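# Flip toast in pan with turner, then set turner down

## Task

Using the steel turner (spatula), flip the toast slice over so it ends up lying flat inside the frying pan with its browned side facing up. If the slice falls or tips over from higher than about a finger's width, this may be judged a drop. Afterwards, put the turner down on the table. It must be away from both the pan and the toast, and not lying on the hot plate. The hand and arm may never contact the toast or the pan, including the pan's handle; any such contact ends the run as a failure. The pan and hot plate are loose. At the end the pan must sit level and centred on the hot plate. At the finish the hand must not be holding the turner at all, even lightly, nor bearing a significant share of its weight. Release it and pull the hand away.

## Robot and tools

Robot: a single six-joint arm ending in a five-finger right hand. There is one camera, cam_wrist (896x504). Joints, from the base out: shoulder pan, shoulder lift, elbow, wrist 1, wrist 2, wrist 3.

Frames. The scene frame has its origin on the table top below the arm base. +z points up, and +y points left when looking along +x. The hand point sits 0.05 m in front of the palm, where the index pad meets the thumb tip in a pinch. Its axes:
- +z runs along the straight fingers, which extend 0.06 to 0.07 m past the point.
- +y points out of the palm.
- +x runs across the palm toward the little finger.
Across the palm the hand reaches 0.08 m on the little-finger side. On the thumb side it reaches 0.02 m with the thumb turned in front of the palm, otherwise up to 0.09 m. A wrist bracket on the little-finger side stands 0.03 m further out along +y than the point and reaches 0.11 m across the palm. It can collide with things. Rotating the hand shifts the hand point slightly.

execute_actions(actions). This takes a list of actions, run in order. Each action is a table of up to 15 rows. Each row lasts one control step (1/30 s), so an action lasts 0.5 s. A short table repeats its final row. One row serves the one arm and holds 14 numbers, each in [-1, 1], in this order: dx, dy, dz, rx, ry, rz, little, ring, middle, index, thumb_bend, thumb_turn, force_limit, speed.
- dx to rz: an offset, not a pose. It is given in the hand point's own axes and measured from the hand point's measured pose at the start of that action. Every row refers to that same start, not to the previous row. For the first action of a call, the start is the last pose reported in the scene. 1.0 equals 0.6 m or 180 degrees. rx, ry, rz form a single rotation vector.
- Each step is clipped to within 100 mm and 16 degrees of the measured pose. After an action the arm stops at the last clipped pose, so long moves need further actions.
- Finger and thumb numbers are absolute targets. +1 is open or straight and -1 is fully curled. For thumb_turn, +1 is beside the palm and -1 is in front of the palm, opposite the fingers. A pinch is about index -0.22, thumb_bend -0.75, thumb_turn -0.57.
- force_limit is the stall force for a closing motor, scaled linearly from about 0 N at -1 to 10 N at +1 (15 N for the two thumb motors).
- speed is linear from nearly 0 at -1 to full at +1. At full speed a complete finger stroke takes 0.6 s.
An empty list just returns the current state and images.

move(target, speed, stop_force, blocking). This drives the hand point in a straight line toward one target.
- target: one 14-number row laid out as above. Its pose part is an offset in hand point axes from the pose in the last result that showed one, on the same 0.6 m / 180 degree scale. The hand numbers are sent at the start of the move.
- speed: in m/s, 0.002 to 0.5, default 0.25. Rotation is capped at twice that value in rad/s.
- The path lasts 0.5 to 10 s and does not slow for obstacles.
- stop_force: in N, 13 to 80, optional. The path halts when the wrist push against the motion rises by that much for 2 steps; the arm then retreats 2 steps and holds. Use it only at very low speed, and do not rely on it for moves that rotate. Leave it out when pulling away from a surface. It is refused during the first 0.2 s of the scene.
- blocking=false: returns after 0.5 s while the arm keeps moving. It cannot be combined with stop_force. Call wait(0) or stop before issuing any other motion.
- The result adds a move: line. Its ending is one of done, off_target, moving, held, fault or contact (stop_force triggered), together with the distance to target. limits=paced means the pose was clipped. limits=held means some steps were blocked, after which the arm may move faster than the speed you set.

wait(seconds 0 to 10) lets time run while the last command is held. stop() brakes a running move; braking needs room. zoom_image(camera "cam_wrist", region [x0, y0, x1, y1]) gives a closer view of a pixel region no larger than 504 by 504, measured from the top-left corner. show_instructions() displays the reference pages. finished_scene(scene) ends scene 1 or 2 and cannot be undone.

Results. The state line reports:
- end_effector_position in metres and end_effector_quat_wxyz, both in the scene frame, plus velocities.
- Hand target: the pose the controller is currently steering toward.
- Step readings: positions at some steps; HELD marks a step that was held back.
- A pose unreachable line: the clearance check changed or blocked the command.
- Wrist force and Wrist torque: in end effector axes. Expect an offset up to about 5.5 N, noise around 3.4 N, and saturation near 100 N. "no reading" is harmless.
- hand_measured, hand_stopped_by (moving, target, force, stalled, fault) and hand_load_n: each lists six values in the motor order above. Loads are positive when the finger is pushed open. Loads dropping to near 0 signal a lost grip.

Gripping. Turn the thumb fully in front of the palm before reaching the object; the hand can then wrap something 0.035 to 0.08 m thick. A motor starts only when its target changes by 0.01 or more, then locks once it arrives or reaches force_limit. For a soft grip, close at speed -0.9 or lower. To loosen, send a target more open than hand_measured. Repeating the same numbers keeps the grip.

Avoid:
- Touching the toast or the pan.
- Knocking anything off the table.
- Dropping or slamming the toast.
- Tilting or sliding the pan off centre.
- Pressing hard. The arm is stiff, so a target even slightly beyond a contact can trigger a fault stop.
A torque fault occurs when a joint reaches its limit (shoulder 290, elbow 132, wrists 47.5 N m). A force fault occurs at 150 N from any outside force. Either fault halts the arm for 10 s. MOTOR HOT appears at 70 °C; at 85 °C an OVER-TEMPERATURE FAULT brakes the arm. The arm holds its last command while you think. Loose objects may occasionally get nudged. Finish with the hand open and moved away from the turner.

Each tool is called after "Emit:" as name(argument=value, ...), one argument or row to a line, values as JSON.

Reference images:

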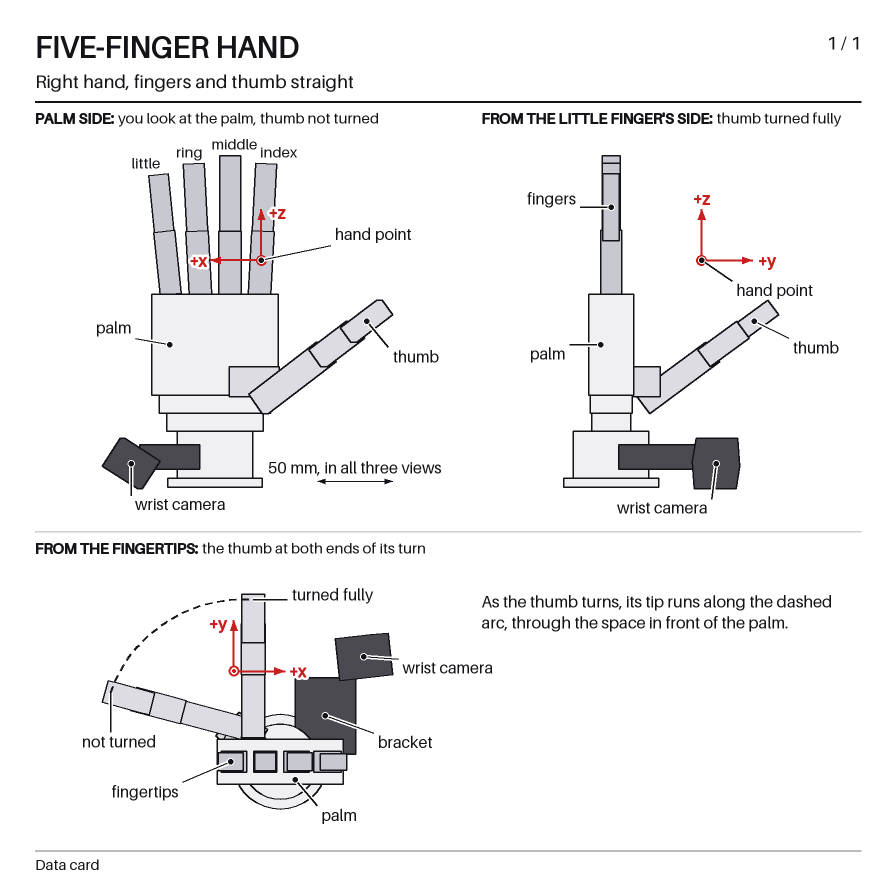

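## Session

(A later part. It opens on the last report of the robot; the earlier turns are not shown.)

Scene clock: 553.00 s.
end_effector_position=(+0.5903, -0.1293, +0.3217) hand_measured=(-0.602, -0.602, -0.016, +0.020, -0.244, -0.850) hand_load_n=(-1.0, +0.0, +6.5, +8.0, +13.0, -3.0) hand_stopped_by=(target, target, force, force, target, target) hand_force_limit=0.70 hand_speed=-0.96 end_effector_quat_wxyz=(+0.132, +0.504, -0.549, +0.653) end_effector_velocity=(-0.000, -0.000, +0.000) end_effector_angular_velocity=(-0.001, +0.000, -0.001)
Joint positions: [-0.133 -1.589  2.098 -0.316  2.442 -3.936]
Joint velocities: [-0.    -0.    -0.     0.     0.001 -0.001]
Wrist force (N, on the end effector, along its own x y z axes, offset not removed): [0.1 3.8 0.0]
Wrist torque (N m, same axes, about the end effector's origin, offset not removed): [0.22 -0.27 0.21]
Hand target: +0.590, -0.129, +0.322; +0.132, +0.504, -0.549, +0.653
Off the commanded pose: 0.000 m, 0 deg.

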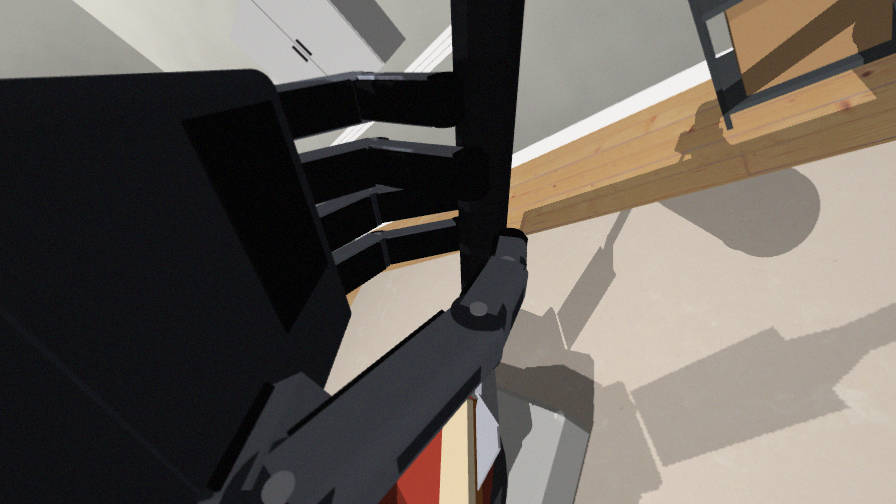

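Emit:
move(
  target=[-0.0022,0.0131,-0.0005,0,0,0,-0.6,-0.6,-0.65,-0.7,-0.25,-0.85,0.7,-0.96],
  speed=0.02,
)

Emit:
zoom_image(
  camera="cam_wrist",
  region=[400, 370, 560, 504],
)

Scene clock: 560.10 s.
end_effector_position=(+0.5851, -0.1313, +0.3162) hand_measured=(-0.602, -0.602, -0.016, +0.020, -0.244, -0.850) hand_load_n=(-1.0, +0.0, +6.5, +8.0, +13.0, -3.0) hand_stopped_by=(target, target, force, force, target, target) hand_force_limit=0.70 hand_speed=-0.96 end_effector_quat_wxyz=(+0.132, +0.504, -0.549, +0.653) end_effector_velocity=(-0.001, -0.000, -0.001) end_effector_angular_velocity=(-0.000, +0.001, +0.001)
Joint positions: [-0.138 -1.594  2.114 -0.329  2.436 -3.938]
Joint velocities: [-0.001 -0.     0.003 -0.003 -0.002 -0.001]
Wrist force (N, on the end effector, along its own x y z axes, offset not removed): [-2.5 4.5 1.1]
Wrist torque (N m, same axes, about the end effector's origin, offset not removed): [0.38 0.08 0.01]
Hand target: +0.585, -0.131, +0.316; +0.132, +0.504, -0.549, +0.653
Off the commanded pose: 0.000 m, 0 deg.
move: done

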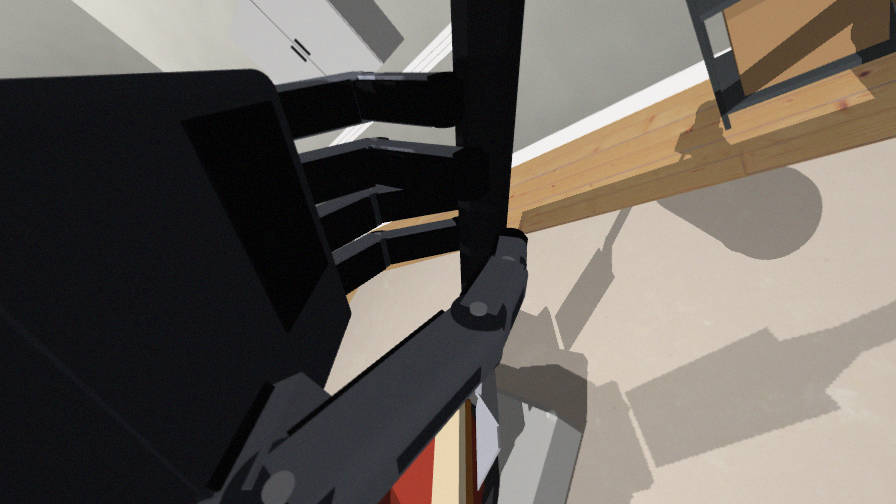

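Region (400, 370, 560, 504) of cam_wrist's 896x504 image, scaled by 3.150, with more detail than that image has; it fills the top 422 rows of this view, and the rest is white.

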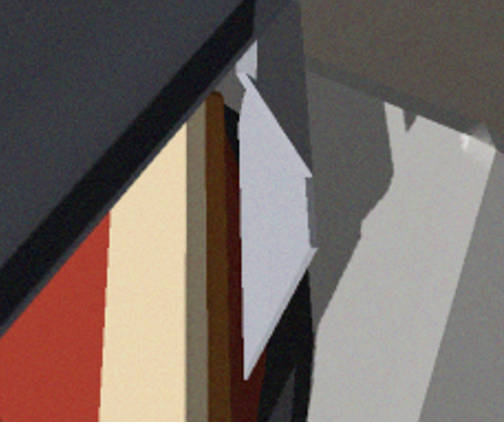

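Emit:
move(
  target=[-0.0161,-0.0026,0.0032,0,0,0,-0.6,-0.6,-0.65,-0.7,-0.25,-0.85,0.7,-0.96],
  speed=0.015,
)

Emit:
zoom_image(
  camera="cam_wrist",
  region=[400, 370, 560, 504],
)

Scene clock: 563.00 s.
end_effector_position=(+0.5915, -0.1288, +0.3092) hand_measured=(-0.602, -0.602, -0.016, +0.020, -0.244, -0.850) hand_load_n=(-0.5, +0.0, +6.5, +8.0, +13.0, -3.0) hand_stopped_by=(target, target, force, force, target, target) hand_force_limit=0.70 hand_speed=-0.96 end_effector_quat_wxyz=(+0.132, +0.504, -0.549, +0.653) end_effector_velocity=(+0.001, +0.001, -0.002) end_effector_angular_velocity=(-0.001, +0.003, +0.000)
Joint positions: [-0.131 -1.575  2.11  -0.341  2.444 -3.935]
Joint velocities: [ 0.002  0.005 -0.001 -0.002  0.001 -0.001]
Wrist force (N, on the end effector, along its own x y z axes, offset not removed): [-1.3 3.9 -0.4]
Wrist torque (N m, same axes, about the end effector's origin, offset not removed): [0.41 -0.07 0.11]
Hand target: +0.592, -0.129, +0.309; +0.132, +0.504, -0.549, +0.653
Off the commanded pose: 0.000 m, 0 deg.
move: done

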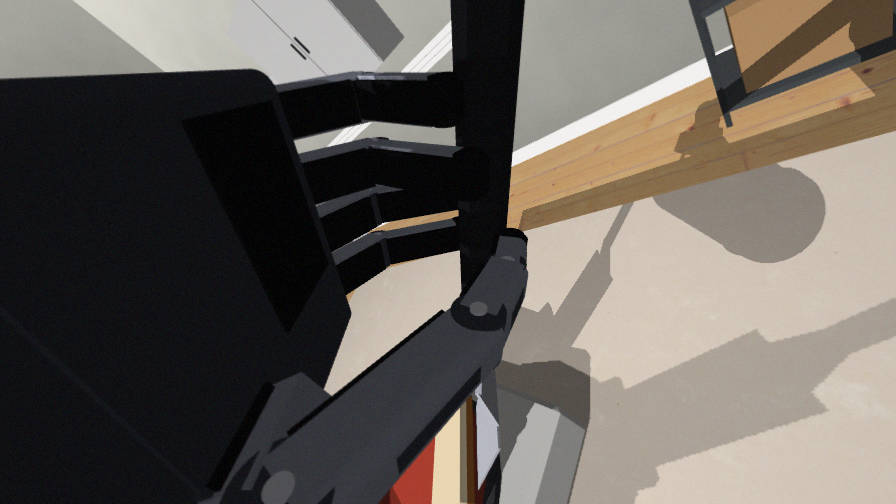

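Region (400, 370, 560, 504) of cam_wrist's 896x504 image, scaled by 3.150, with more detail than that image has; it fills the top 422 rows of this view, and the rest is white.

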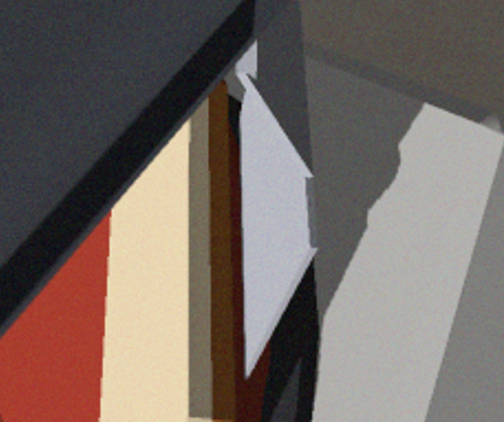

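Emit:
move(
  target=[-0.0129,-0.0021,0.0025,0,0,0,-0.6,-0.6,-0.65,-0.7,-0.25,-0.85,0.7,-0.96],
  speed=0.012,
)

Emit:
zoom_image(
  camera="cam_wrist",
  region=[400, 370, 560, 504],
)

Scene clock: 569.33 s.
end_effector_position=(+0.5966, -0.1266, +0.3036) hand_measured=(-0.602, -0.602, -0.016, +0.020, -0.244, -0.850) hand_load_n=(+0.0, +0.0, +6.0, +10.0, +12.5, -1.0) hand_stopped_by=(target, target, force, force, target, target) hand_force_limit=0.70 hand_speed=-0.96 end_effector_quat_wxyz=(+0.132, +0.504, -0.549, +0.653) end_effector_velocity=(+0.001, +0.001, -0.001) end_effector_angular_velocity=(-0.000, +0.001, +0.001)
Joint positions: [-0.125 -1.56   2.106 -0.351  2.45  -3.934]
Joint velocities: [ 0.002  0.003 -0.001 -0.001  0.    -0.   ]
Wrist force (N, on the end effector, along its own x y z axes, offset not removed): [-2.4 1.1 1.6]
Wrist torque (N m, same axes, about the end effector's origin, offset not removed): [0.00 0.20 0.20]
Hand target: +0.597, -0.127, +0.304; +0.132, +0.504, -0.549, +0.653
Off the commanded pose: 0.000 m, 0 deg.
move: done

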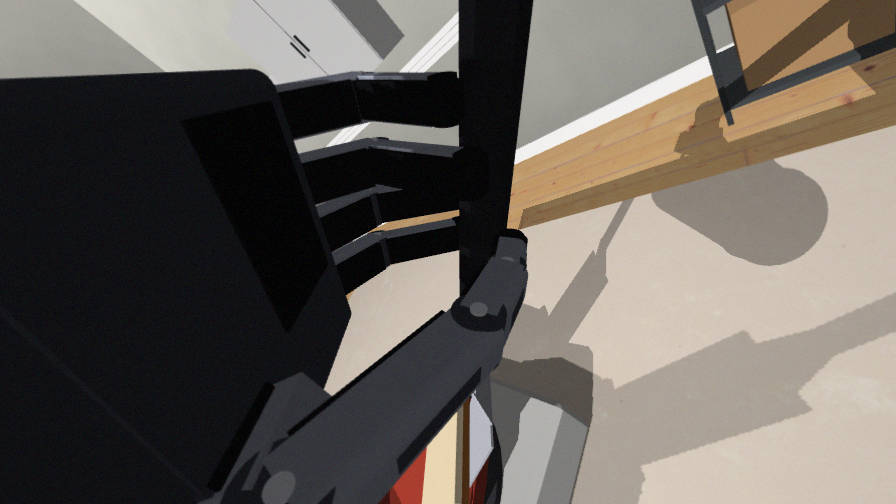

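Region (400, 370, 560, 504) of cam_wrist's 896x504 image, scaled by 3.150, with more detail than that image has; it fills the top 422 rows of this view, and the rest is white.

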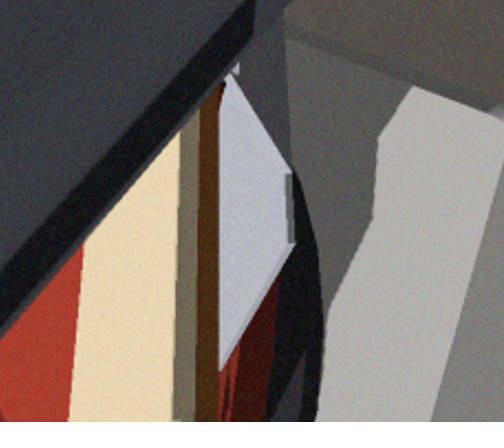

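Emit:
move(
  target=[-0.0150,-0.0092,0.0034,0,0,0,-0.6,-0.6,-0.65,-0.7,-0.25,-0.85,0.7,-0.96],
  speed=0.012,
)

Emit:
zoom_image(
  camera="cam_wrist",
  region=[400, 370, 560, 504],
)

Scene clock: 572.23 s.
end_effector_position=(+0.6057, -0.1230, +0.2994) hand_measured=(-0.602, -0.602, -0.016, +0.020, -0.244, -0.850) hand_load_n=(+0.0, +0.0, +6.5, +9.0, +12.0, -2.5) hand_stopped_by=(target, target, force, force, target, target) hand_force_limit=0.70 hand_speed=-0.96 end_effector_quat_wxyz=(+0.132, +0.504, -0.549, +0.653) end_effector_velocity=(+0.001, +0.000, -0.000) end_effector_angular_velocity=(-0.001, -0.001, -0.002)
Joint positions: [-0.114 -1.538  2.093 -0.357  2.46  -3.93 ]
Joint velocities: [ 0.001  0.003 -0.002 -0.002  0.004 -0.   ]
Wrist force (N, on the end effector, along its own x y z axes, offset not removed): [-0.4 4.4 2.1]
Wrist torque (N m, same axes, about the end effector's origin, offset not removed): [0.39 -0.24 0.30]
Hand target: +0.606, -0.123, +0.299; +0.132, +0.504, -0.549, +0.653
Off the commanded pose: 0.000 m, 0 deg.
move: done

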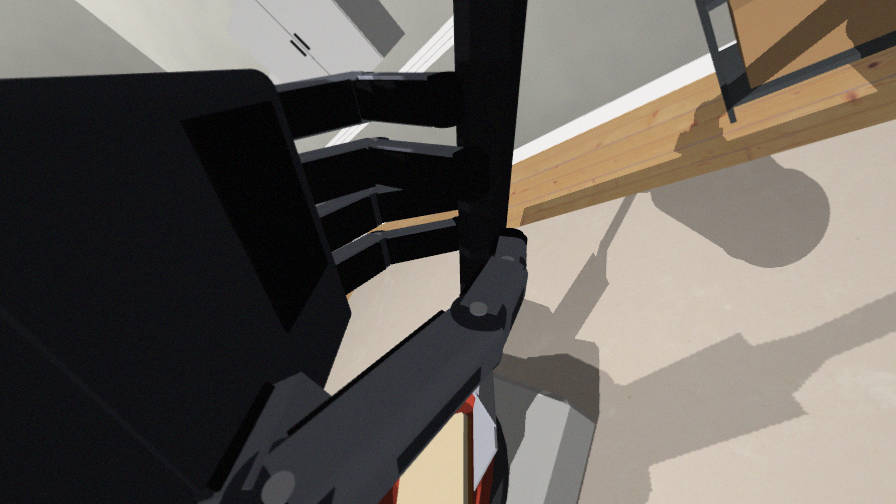

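Region (400, 370, 560, 504) of cam_wrist's 896x504 image, scaled by 3.150, with more detail than that image has; it fills the top 422 rows of this view, and the rest is white.

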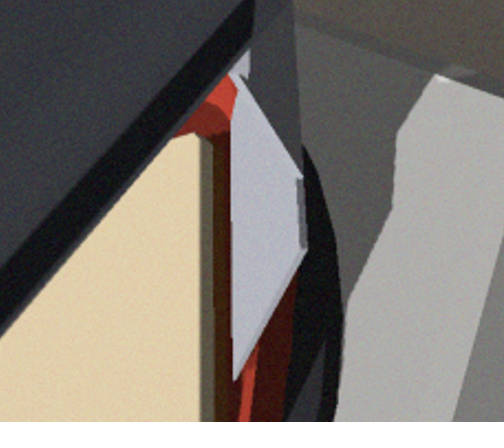

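Emit:
move(
  target=[-0.0035,-0.0535,0.0042,-0.0081,-0.0029,-0.0435,-0.6,-0.6,-0.65,-0.7,-0.25,-0.85,0.7,-0.96],
  speed=0.05,
)

Emit:
zoom_image(
  camera="cam_wrist",
  region=[380, 350, 560, 504],
)

Scene clock: 580.90 s.
end_effector_position=(+0.6312, -0.1127, +0.3161) hand_measured=(-0.602, -0.602, -0.016, +0.020, -0.244, -0.850) hand_load_n=(+0.0, +0.0, +7.0, +8.5, +12.0, -2.5) hand_stopped_by=(target, target, force, force, target, target) hand_force_limit=0.70 hand_speed=-0.96 end_effector_quat_wxyz=(+0.180, +0.542, -0.523, +0.633) end_effector_velocity=(+0.001, +0.001, -0.000) end_effector_angular_velocity=(-0.001, +0.007, +0.001)
Joint positions: [-0.077 -1.478  1.996 -0.271  2.509 -4.022]
Joint velocities: [ 0.002  0.004 -0.004  0.004  0.001 -0.003]
Wrist force (N, on the end effector, along its own x y z axes, offset not removed): [-2.7 1.5 -1.5]
Wrist torque (N m, same axes, about the end effector's origin, offset not removed): [0.23 0.17 0.04]
Hand target: +0.631, -0.113, +0.316; +0.180, +0.542, -0.522, +0.633
Off the commanded pose: 0.000 m, 0 deg.
move: done

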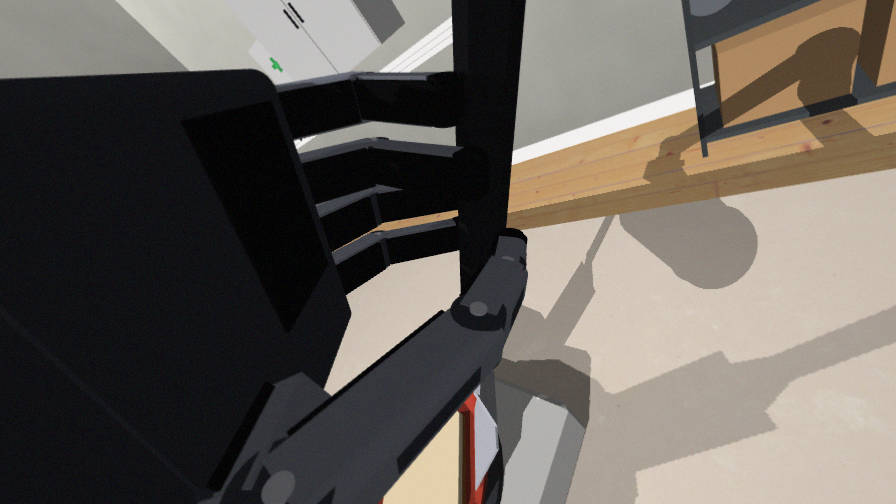

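Region (380, 350, 560, 504) of cam_wrist's 896x504 image, scaled by 2.800, with more detail than that image has; it fills the top 431 rows of this view, and the rest is white.

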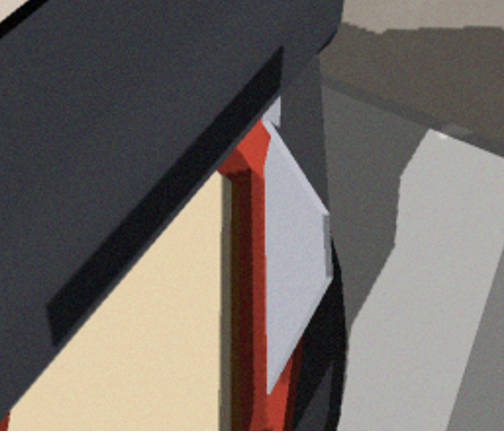

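Emit:
move(
  target=[-0.0345,-0.0915,0.0123,-0.0122,-0.0044,-0.0653,-0.6,-0.6,-0.65,-0.7,-0.25,-0.85,0.7,-0.96],
  speed=0.06,
)

Emit:
zoom_image(
  camera="cam_wrist",
  region=[340, 330, 560, 504],
)

Scene clock: 608.40 s.
end_effector_position=(+0.6855, -0.0906, +0.3225) hand_measured=(-0.602, -0.602, -0.016, +0.020, -0.244, -0.850) hand_load_n=(-0.5, +0.0, +6.5, +8.5, +12.0, -2.5) hand_stopped_by=(target, target, force, force, target, target) hand_force_limit=0.70 hand_speed=-0.96 end_effector_quat_wxyz=(+0.250, +0.593, -0.478, +0.598) end_effector_velocity=(+0.002, +0.001, -0.001) end_effector_angular_velocity=(-0.002, +0.007, +0.001)
Joint positions: [-0.018 -1.343  1.831 -0.157  2.589 -4.147]
Joint velocities: [ 0.002  0.005 -0.004  0.003  0.002 -0.003]
Wrist force (N, on the end effector, along its own x y z axes, offset not removed): [-1.5 1.4 2.5]
Wrist torque (N m, same axes, about the end effector's origin, offset not removed): [-0.12 -0.09 0.10]
Hand target: +0.686, -0.091, +0.322; +0.250, +0.593, -0.478, +0.598
Off the commanded pose: 0.000 m, 0 deg.
move: done

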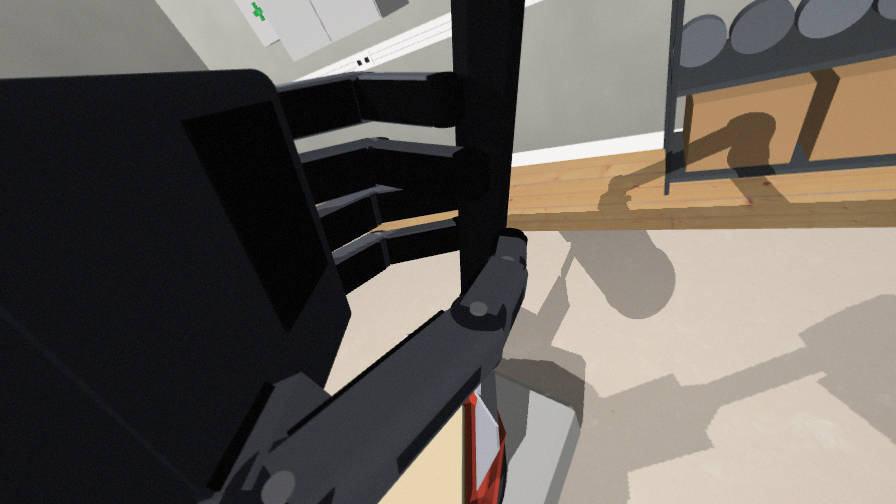

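Region (340, 330, 560, 504) of cam_wrist's 896x504 image, scaled by 2.291, with more detail than that image has; it fills the top 399 rows of this view, and the rest is white.

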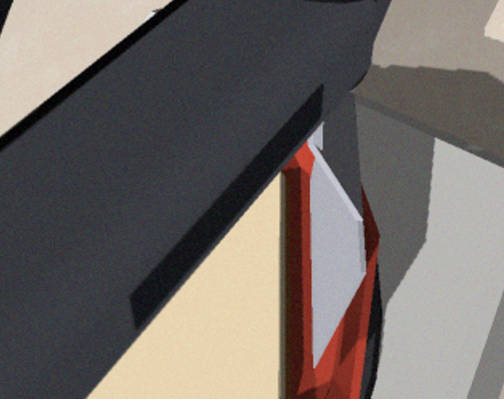

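Emit:
move(
  target=[-0.0293,-0.014,0.0064,0,0,0,-0.6,-0.6,-0.65,-0.7,-0.25,-0.85,0.7,-0.96],
  speed=0.02,
)

Emit:
zoom_image(
  camera="cam_wrist",
  region=[340, 330, 560, 504],
)

Scene clock: 613.27 s.
end_effector_position=(+0.6975, -0.0857, +0.3076) hand_measured=(-0.602, -0.602, -0.016, +0.020, -0.244, -0.850) hand_load_n=(-0.5, +0.0, +6.5, +8.5, +12.0, -2.5) hand_stopped_by=(target, target, force, force, target, target) hand_force_limit=0.70 hand_speed=-0.96 end_effector_quat_wxyz=(+0.250, +0.593, -0.478, +0.598) end_effector_velocity=(+0.002, +0.001, -0.002) end_effector_angular_velocity=(+0.000, +0.001, +0.001)
Joint positions: [-0.009 -1.31   1.819 -0.172  2.597 -4.142]
Joint velocities: [ 0.001  0.005 -0.001 -0.002 -0.     0.001]
Wrist force (N, on the end effector, along its own x y z axes, offset not removed): [-2.0 4.4 1.9]
Wrist torque (N m, same axes, about the end effector's origin, offset not removed): [0.42 -0.07 0.19]
Hand target: +0.698, -0.086, +0.307; +0.250, +0.593, -0.478, +0.598
Off the commanded pose: 0.000 m, 0 deg.
move: done

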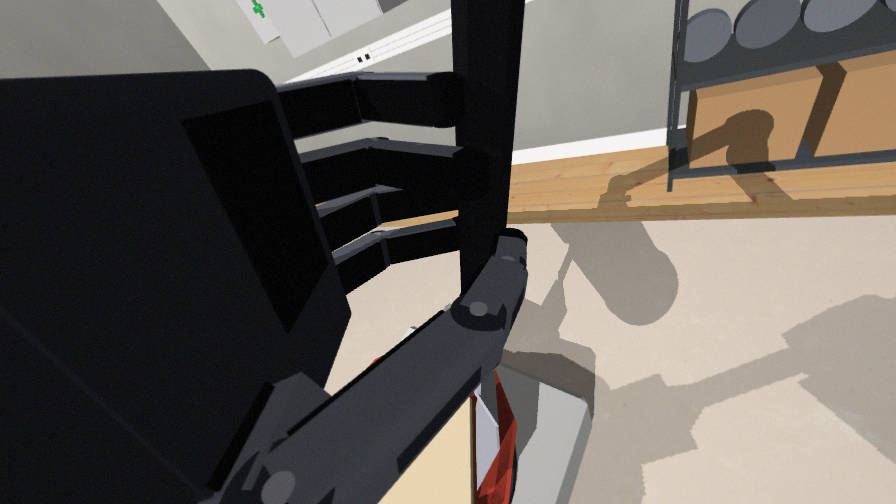

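Region (340, 330, 560, 504) of cam_wrist's 896x504 image, scaled by 2.291, with more detail than that image has; it fills the top 399 rows of this view, and the rest is white.

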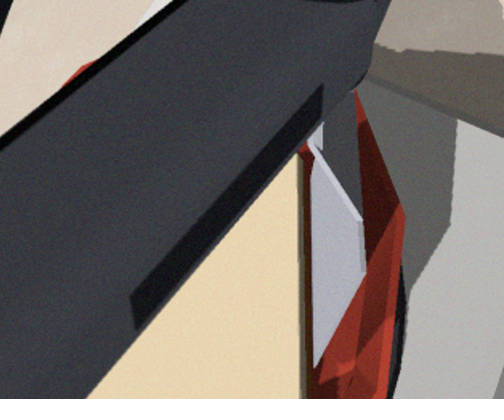

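Emit:
move(
  target=[-0.016,-0.0472,0.0062,0,0,0,-0.6,-0.6,-0.65,-0.7,-0.25,-0.85,0.7,-0.96],
  speed=0.025,
)

Emit:
zoom_image(
  camera="cam_wrist",
  region=[340, 290, 560, 504],
)

Scene clock: 617.20 s.
end_effector_position=(+0.7252, -0.0746, +0.3056) hand_measured=(-0.602, -0.602, -0.016, +0.020, -0.244, -0.850) hand_load_n=(-1.0, +0.0, +6.5, +8.0, +12.5, -3.0) hand_stopped_by=(target, target, force, force, target, target) hand_force_limit=0.70 hand_speed=-0.96 end_effector_quat_wxyz=(+0.250, +0.593, -0.478, +0.598) end_effector_velocity=(+0.001, +0.000, +0.000) end_effector_angular_velocity=(+0.000, -0.000, -0.001)
Joint positions: [ 0.009 -1.261  1.759 -0.15   2.614 -4.13 ]
Joint velocities: [ 0.001  0.002 -0.004  0.002  0.001  0.001]
Wrist force (N, on the end effector, along its own x y z axes, offset not removed): [-0.7 4.2 2.8]
Wrist torque (N m, same axes, about the end effector's origin, offset not removed): [0.24 -0.18 0.07]
Hand target: +0.725, -0.075, +0.306; +0.250, +0.593, -0.478, +0.598
Off the commanded pose: 0.000 m, 0 deg.
move: done

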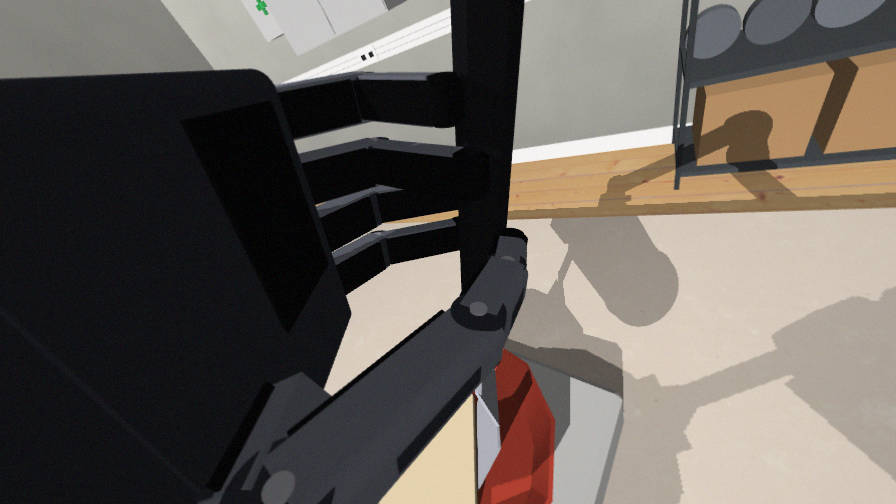

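Region (340, 290, 560, 504) of cam_wrist's 896x504 image, scaled by 2.291, with more detail than that image has; it fills the top 490 rows of this view, and the rest is white.

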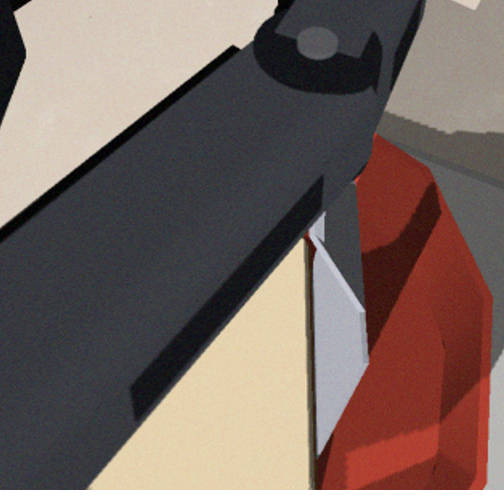

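Emit:
move(
  target=[-0.0172,-0.064,0.0075,0,0,0,-0.6,-0.6,-0.65,-0.7,-0.25,-0.85,0.7,-0.96],
  speed=0.025,
)

Emit:
zoom_image(
  camera="cam_wrist",
  region=[340, 290, 560, 504],
)

Scene clock: 620.47 s.
end_effector_position=(+0.7622, -0.0597, +0.3055) hand_measured=(-0.602, -0.602, -0.016, +0.020, -0.244, -0.850) hand_load_n=(-0.5, +0.0, +6.5, +8.5, +12.5, -2.5) hand_stopped_by=(target, target, force, force, target, target) hand_force_limit=0.70 hand_speed=-0.96 end_effector_quat_wxyz=(+0.250, +0.593, -0.478, +0.598) end_effector_velocity=(+0.001, +0.000, -0.000) end_effector_angular_velocity=(+0.000, +0.000, -0.000)
Joint positions: [ 0.031 -1.199  1.672 -0.113  2.635 -4.114]
Joint velocities: [ 0.001  0.003 -0.003  0.002  0.001  0.001]
Wrist force (N, on the end effector, along its own x y z axes, offset not removed): [-2.8 2.4 1.8]
Wrist torque (N m, same axes, about the end effector's origin, offset not removed): [0.04 0.19 0.03]
Hand target: +0.762, -0.060, +0.306; +0.250, +0.593, -0.478, +0.598
Off the commanded pose: 0.000 m, 0 deg.
move: done

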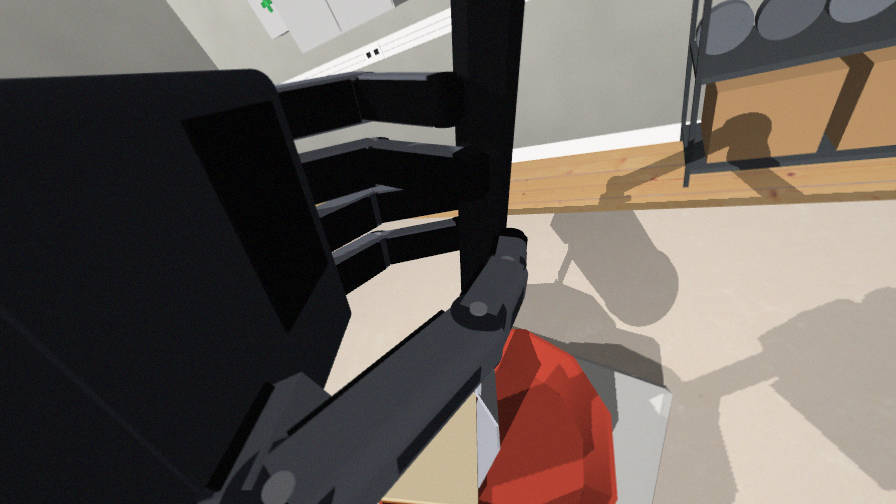

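Region (340, 290, 560, 504) of cam_wrist's 896x504 image, scaled by 2.291, with more detail than that image has; it fills the top 490 rows of this view, and the rest is white.

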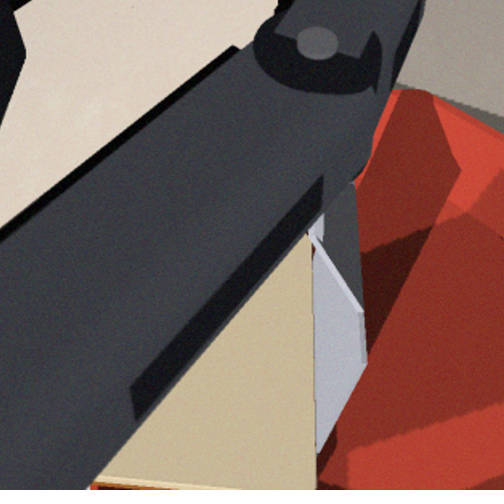

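Emit:
move(
  target=[-0.0065,-0.024,0.0028,0,0,0,-0.6,-0.6,-0.65,-0.7,-0.25,-0.85,0.7,-0.96],
  speed=0.02,
)

Emit:
zoom_image(
  camera="cam_wrist",
  region=[340, 290, 560, 504],
)

Scene clock: 623.73 s.
end_effector_position=(+0.7760, -0.0541, +0.3055) hand_measured=(-0.602, -0.602, -0.016, +0.020, -0.244, -0.850) hand_load_n=(-0.5, +0.0, +6.5, +8.5, +12.5, -3.0) hand_stopped_by=(target, target, force, force, target, target) hand_force_limit=0.70 hand_speed=-0.96 end_effector_quat_wxyz=(+0.250, +0.593, -0.478, +0.598) end_effector_velocity=(+0.001, +0.001, -0.000) end_effector_angular_velocity=(-0.000, +0.001, +0.000)
Joint positions: [ 0.039 -1.176  1.639 -0.098  2.642 -4.109]
Joint velocities: [ 0.002  0.003 -0.004  0.003  0.002  0.001]
Wrist force (N, on the end effector, along its own x y z axes, offset not removed): [-2.2 4.3 1.9]
Wrist torque (N m, same axes, about the end effector's origin, offset not removed): [0.38 -0.03 0.09]
Hand target: +0.776, -0.054, +0.305; +0.250, +0.593, -0.478, +0.598
Off the commanded pose: 0.000 m, 0 deg.
move: done

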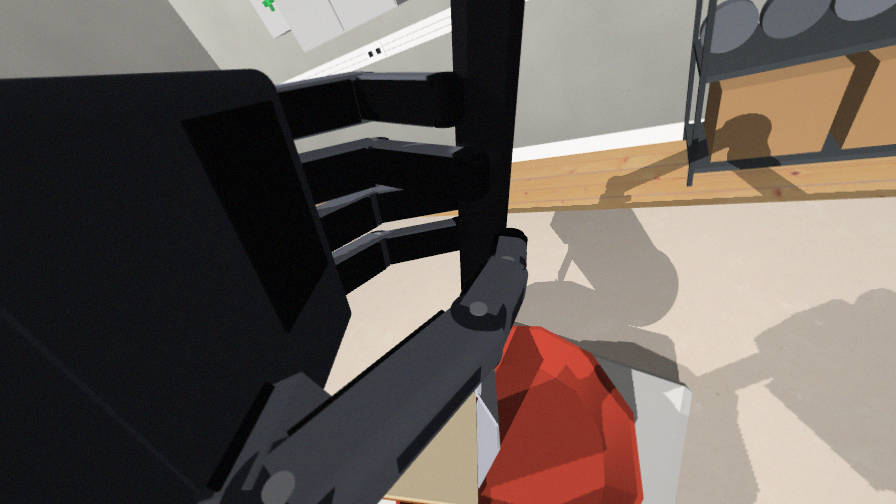

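Region (340, 290, 560, 504) of cam_wrist's 896x504 image, scaled by 2.291, with more detail than that image has; it fills the top 490 rows of this view, and the rest is white.

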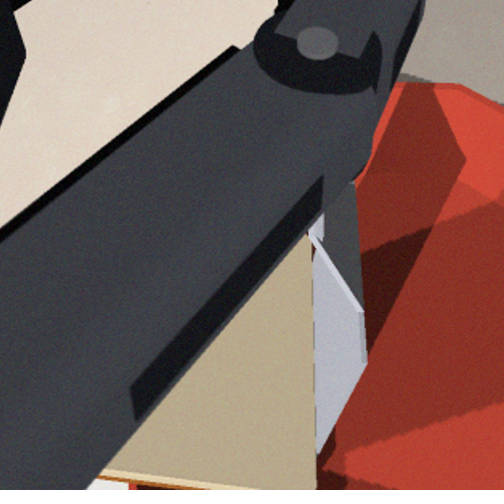

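Emit:
move(
  target=[-0.003,-0.0112,0.0013,0,0,0,-0.6,-0.6,-0.65,-0.7,-0.25,-0.85,0.7,-0.96],
  speed=0.015,
)

Emit:
move(
  target=[0.0052,0.0192,-0.0022,0,0,0,-0.6,-0.6,-0.65,-0.7,-0.25,-0.85,0.7,-0.96],
  speed=0.02,
)

Emit:
zoom_image(
  camera="cam_wrist",
  region=[340, 290, 560, 504],
)

Scene clock: 626.57 s.
end_effector_position=(+0.7823, -0.0516, +0.3055) hand_measured=(-0.602, -0.602, -0.016, +0.020, -0.244, -0.850) hand_load_n=(-0.5, +0.0, +6.5, +8.5, +12.5, -3.0) hand_stopped_by=(target, target, force, force, target, target) hand_force_limit=0.70 hand_speed=-0.96 end_effector_quat_wxyz=(+0.250, +0.593, -0.478, +0.598) end_effector_velocity=(+0.002, +0.001, -0.001) end_effector_angular_velocity=(-0.000, +0.001, -0.001)
Joint positions: [ 0.042 -1.165  1.624 -0.092  2.645 -4.106]
Joint velocities: [ 0.001  0.004 -0.005  0.002  0.002  0.001]
Wrist force (N, on the end effector, along its own x y z axes, offset not removed): [-2.9 2.5 1.1]
Wrist torque (N m, same axes, about the end effector's origin, offset not removed): [0.13 0.08 0.10]
Hand target: +0.782, -0.051, +0.305; +0.250, +0.593, -0.478, +0.598
Off the commanded pose: 0.000 m, 0 deg.
move: done

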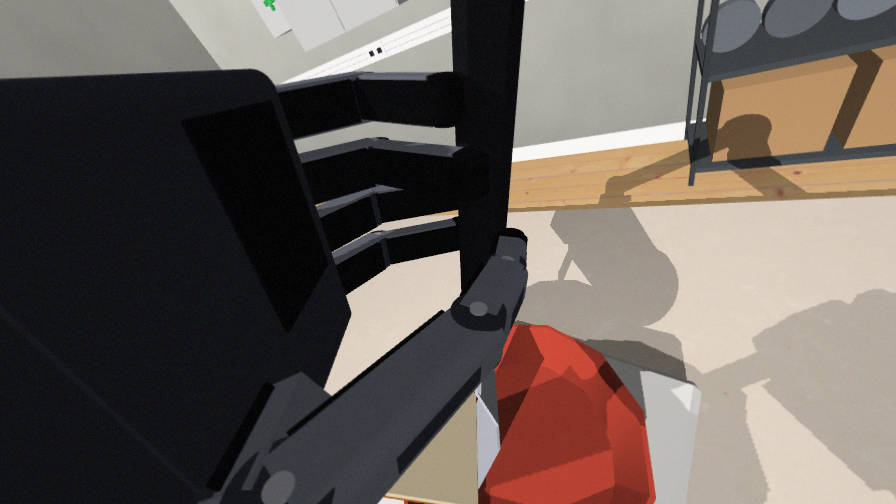

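Scene clock: 627.43 s.
end_effector_position=(+0.7713, -0.0560, +0.3055) hand_measured=(-0.602, -0.602, -0.016, +0.020, -0.244, -0.850) hand_load_n=(-0.5, +0.0, +6.5, +8.5, +12.5, -2.5) hand_stopped_by=(target, target, force, force, target, target) hand_force_limit=0.70 hand_speed=-0.96 end_effector_quat_wxyz=(+0.250, +0.593, -0.478, +0.598) end_effector_velocity=(-0.001, -0.001, -0.001) end_effector_angular_velocity=(+0.001, -0.000, +0.001)
Joint positions: [ 0.036 -1.183  1.65  -0.103  2.639 -4.111]
Joint velocities: [-0.001 -0.002  0.005 -0.003 -0.003 -0.001]
Wrist force (N, on the end effector, along its own x y z axes, offset not removed): [-1.1 4.1 1.4]
Wrist torque (N m, same axes, about the end effector's origin, offset not removed): [0.41 -0.07 0.19]
Hand target: +0.771, -0.056, +0.306; +0.250, +0.593, -0.478, +0.598
Off the commanded pose: 0.000 m, 0 deg.
move: done

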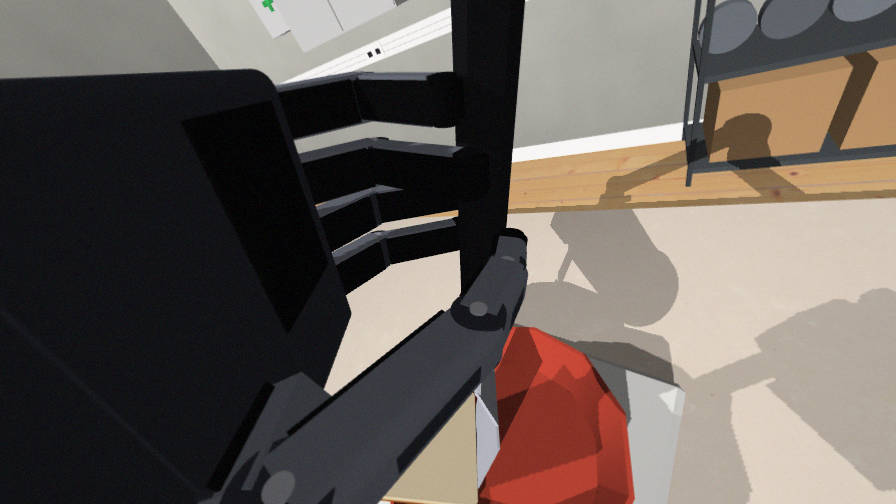

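Region (340, 290, 560, 504) of cam_wrist's 896x504 image, scaled by 2.291, with more detail than that image has; it fills the top 490 rows of this view, and the rest is white.

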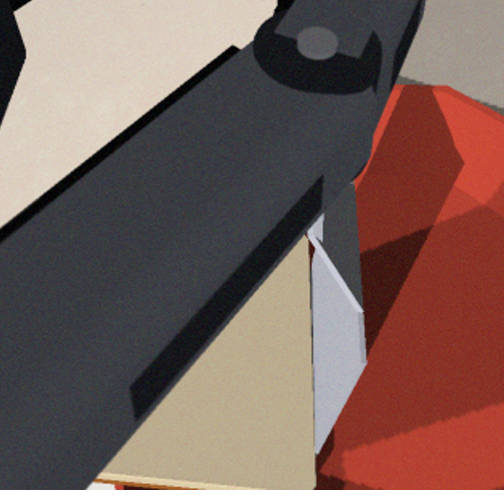

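Emit:
move(
  target=[0.0043,0.016,-0.0019,0,0,0,-0.6,-0.6,-0.65,-0.7,-0.25,-0.85,0.7,-0.96],
  speed=0.015,
)

Emit:
zoom_image(
  camera="cam_wrist",
  region=[340, 290, 560, 504],
)

Scene clock: 631.20 s.
end_effector_position=(+0.7622, -0.0597, +0.3055) hand_measured=(-0.602, -0.602, -0.016, +0.020, -0.244, -0.850) hand_load_n=(-0.5, +0.0, +6.5, +8.5, +12.0, -2.5) hand_stopped_by=(target, target, force, force, target, target) hand_force_limit=0.70 hand_speed=-0.96 end_effector_quat_wxyz=(+0.250, +0.593, -0.478, +0.598) end_effector_velocity=(-0.002, -0.001, -0.001) end_effector_angular_velocity=(-0.001, +0.002, -0.001)
Joint positions: [ 0.031 -1.199  1.672 -0.113  2.635 -4.114]
Joint velocities: [-0.001 -0.001  0.005 -0.002  0.001 -0.001]
Wrist force (N, on the end effector, along its own x y z axes, offset not removed): [-0.6 2.6 1.1]
Wrist torque (N m, same axes, about the end effector's origin, offset not removed): [0.16 -0.24 0.22]
Hand target: +0.762, -0.060, +0.306; +0.250, +0.593, -0.478, +0.598
Off the commanded pose: 0.000 m, 0 deg.
move: done

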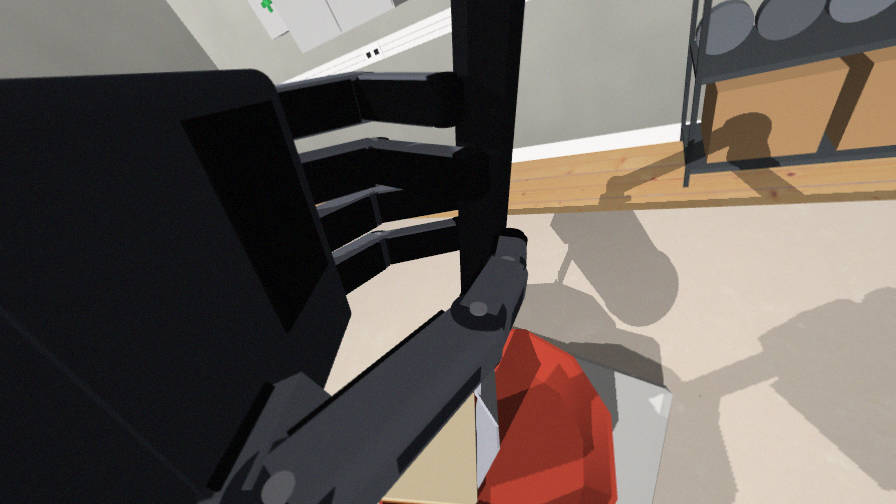

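Region (340, 290, 560, 504) of cam_wrist's 896x504 image, scaled by 2.291, with more detail than that image has; it fills the top 490 rows of this view, and the rest is white.

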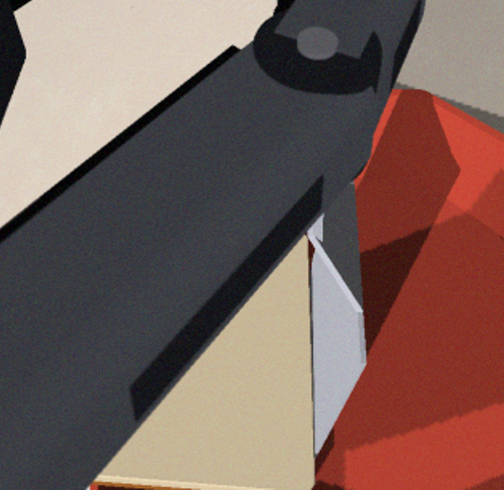

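Emit:
move(
  target=[-0.0053,0.0792,-0.0043,0.0122,0.0044,0.0653,-0.6,-0.6,-0.65,-0.7,-0.25,-0.85,0.7,-0.96],
  speed=0.06,
)

Emit:
move(
  target=[-0.0085,0.08,-0.0038,0.0122,0.0044,0.0653,-0.6,-0.6,-0.65,-0.7,-0.25,-0.85,0.7,-0.96],
  speed=0.06,
)

Emit:
zoom_image(
  camera="cam_wrist",
  region=[340, 290, 560, 504],
)

Scene clock: 652.40 s.
end_effector_position=(+0.7206, -0.0765, +0.2900) hand_measured=(-0.602, -0.602, -0.016, +0.020, -0.244, -0.850) hand_load_n=(-0.5, +0.0, +6.5, +8.5, +12.5, -3.0) hand_stopped_by=(target, target, force, force, target, target) hand_force_limit=0.70 hand_speed=-0.96 end_effector_quat_wxyz=(+0.180, +0.542, -0.523, +0.633) end_effector_velocity=(-0.001, -0.000, -0.001) end_effector_angular_velocity=(+0.002, -0.007, +0.001)
Joint positions: [-0.005 -1.3    1.833 -0.258  2.579 -3.99 ]
Joint velocities: [-0.001 -0.003  0.006 -0.007 -0.002  0.004]
Wrist force (N, on the end effector, along its own x y z axes, offset not removed): [-0.2 3.2 -0.3]
Wrist torque (N m, same axes, about the end effector's origin, offset not removed): [0.28 -0.14 0.19]
Hand target: +0.720, -0.077, +0.290; +0.180, +0.542, -0.523, +0.633
Off the commanded pose: 0.000 m, 0 deg.
move: done

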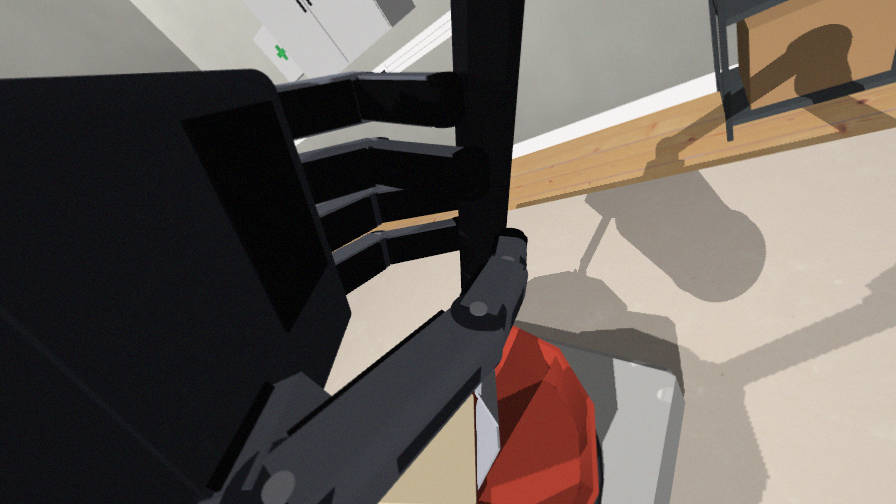

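Scene clock: 654.47 s.
end_effector_position=(+0.6832, -0.0915, +0.2637) hand_measured=(-0.602, -0.602, -0.016, +0.020, -0.244, -0.850) hand_load_n=(-0.5, +0.0, +6.5, +8.0, +13.0, -3.0) hand_stopped_by=(target, target, force, force, target, target) hand_force_limit=0.70 hand_speed=-0.96 end_effector_quat_wxyz=(+0.108, +0.485, -0.562, +0.662) end_effector_velocity=(-0.001, -0.001, -0.001) end_effector_angular_velocity=(+0.002, -0.006, +0.000)
Joint positions: [-0.045 -1.379  1.987 -0.415  2.522 -3.856]
Joint velocities: [-0.002 -0.003  0.005 -0.006 -0.003  0.004]
Wrist force (N, on the end effector, along its own x y z axes, offset not removed): [-1.5 3.1 0.6]
Wrist torque (N m, same axes, about the end effector's origin, offset not removed): [0.16 0.06 0.00]
Hand target: +0.683, -0.092, +0.264; +0.107, +0.484, -0.562, +0.662
Off the commanded pose: 0.000 m, 0 deg.
move: done

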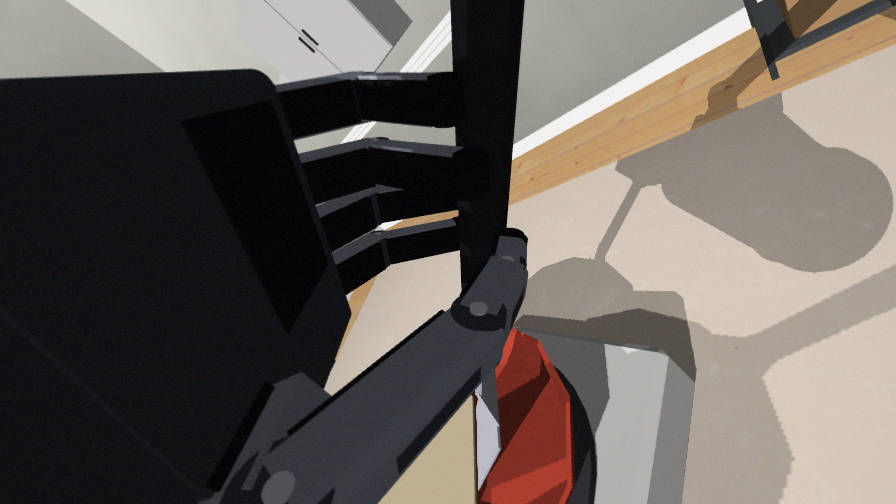

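Region (340, 290, 560, 504) of cam_wrist's 896x504 image, scaled by 2.291, with more detail than that image has; it fills the top 490 rows of this view, and the rest is white.

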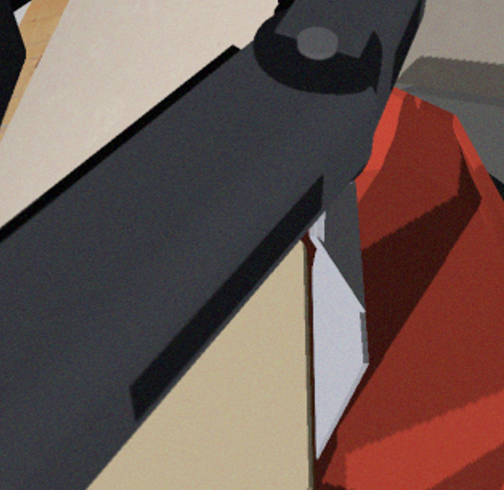

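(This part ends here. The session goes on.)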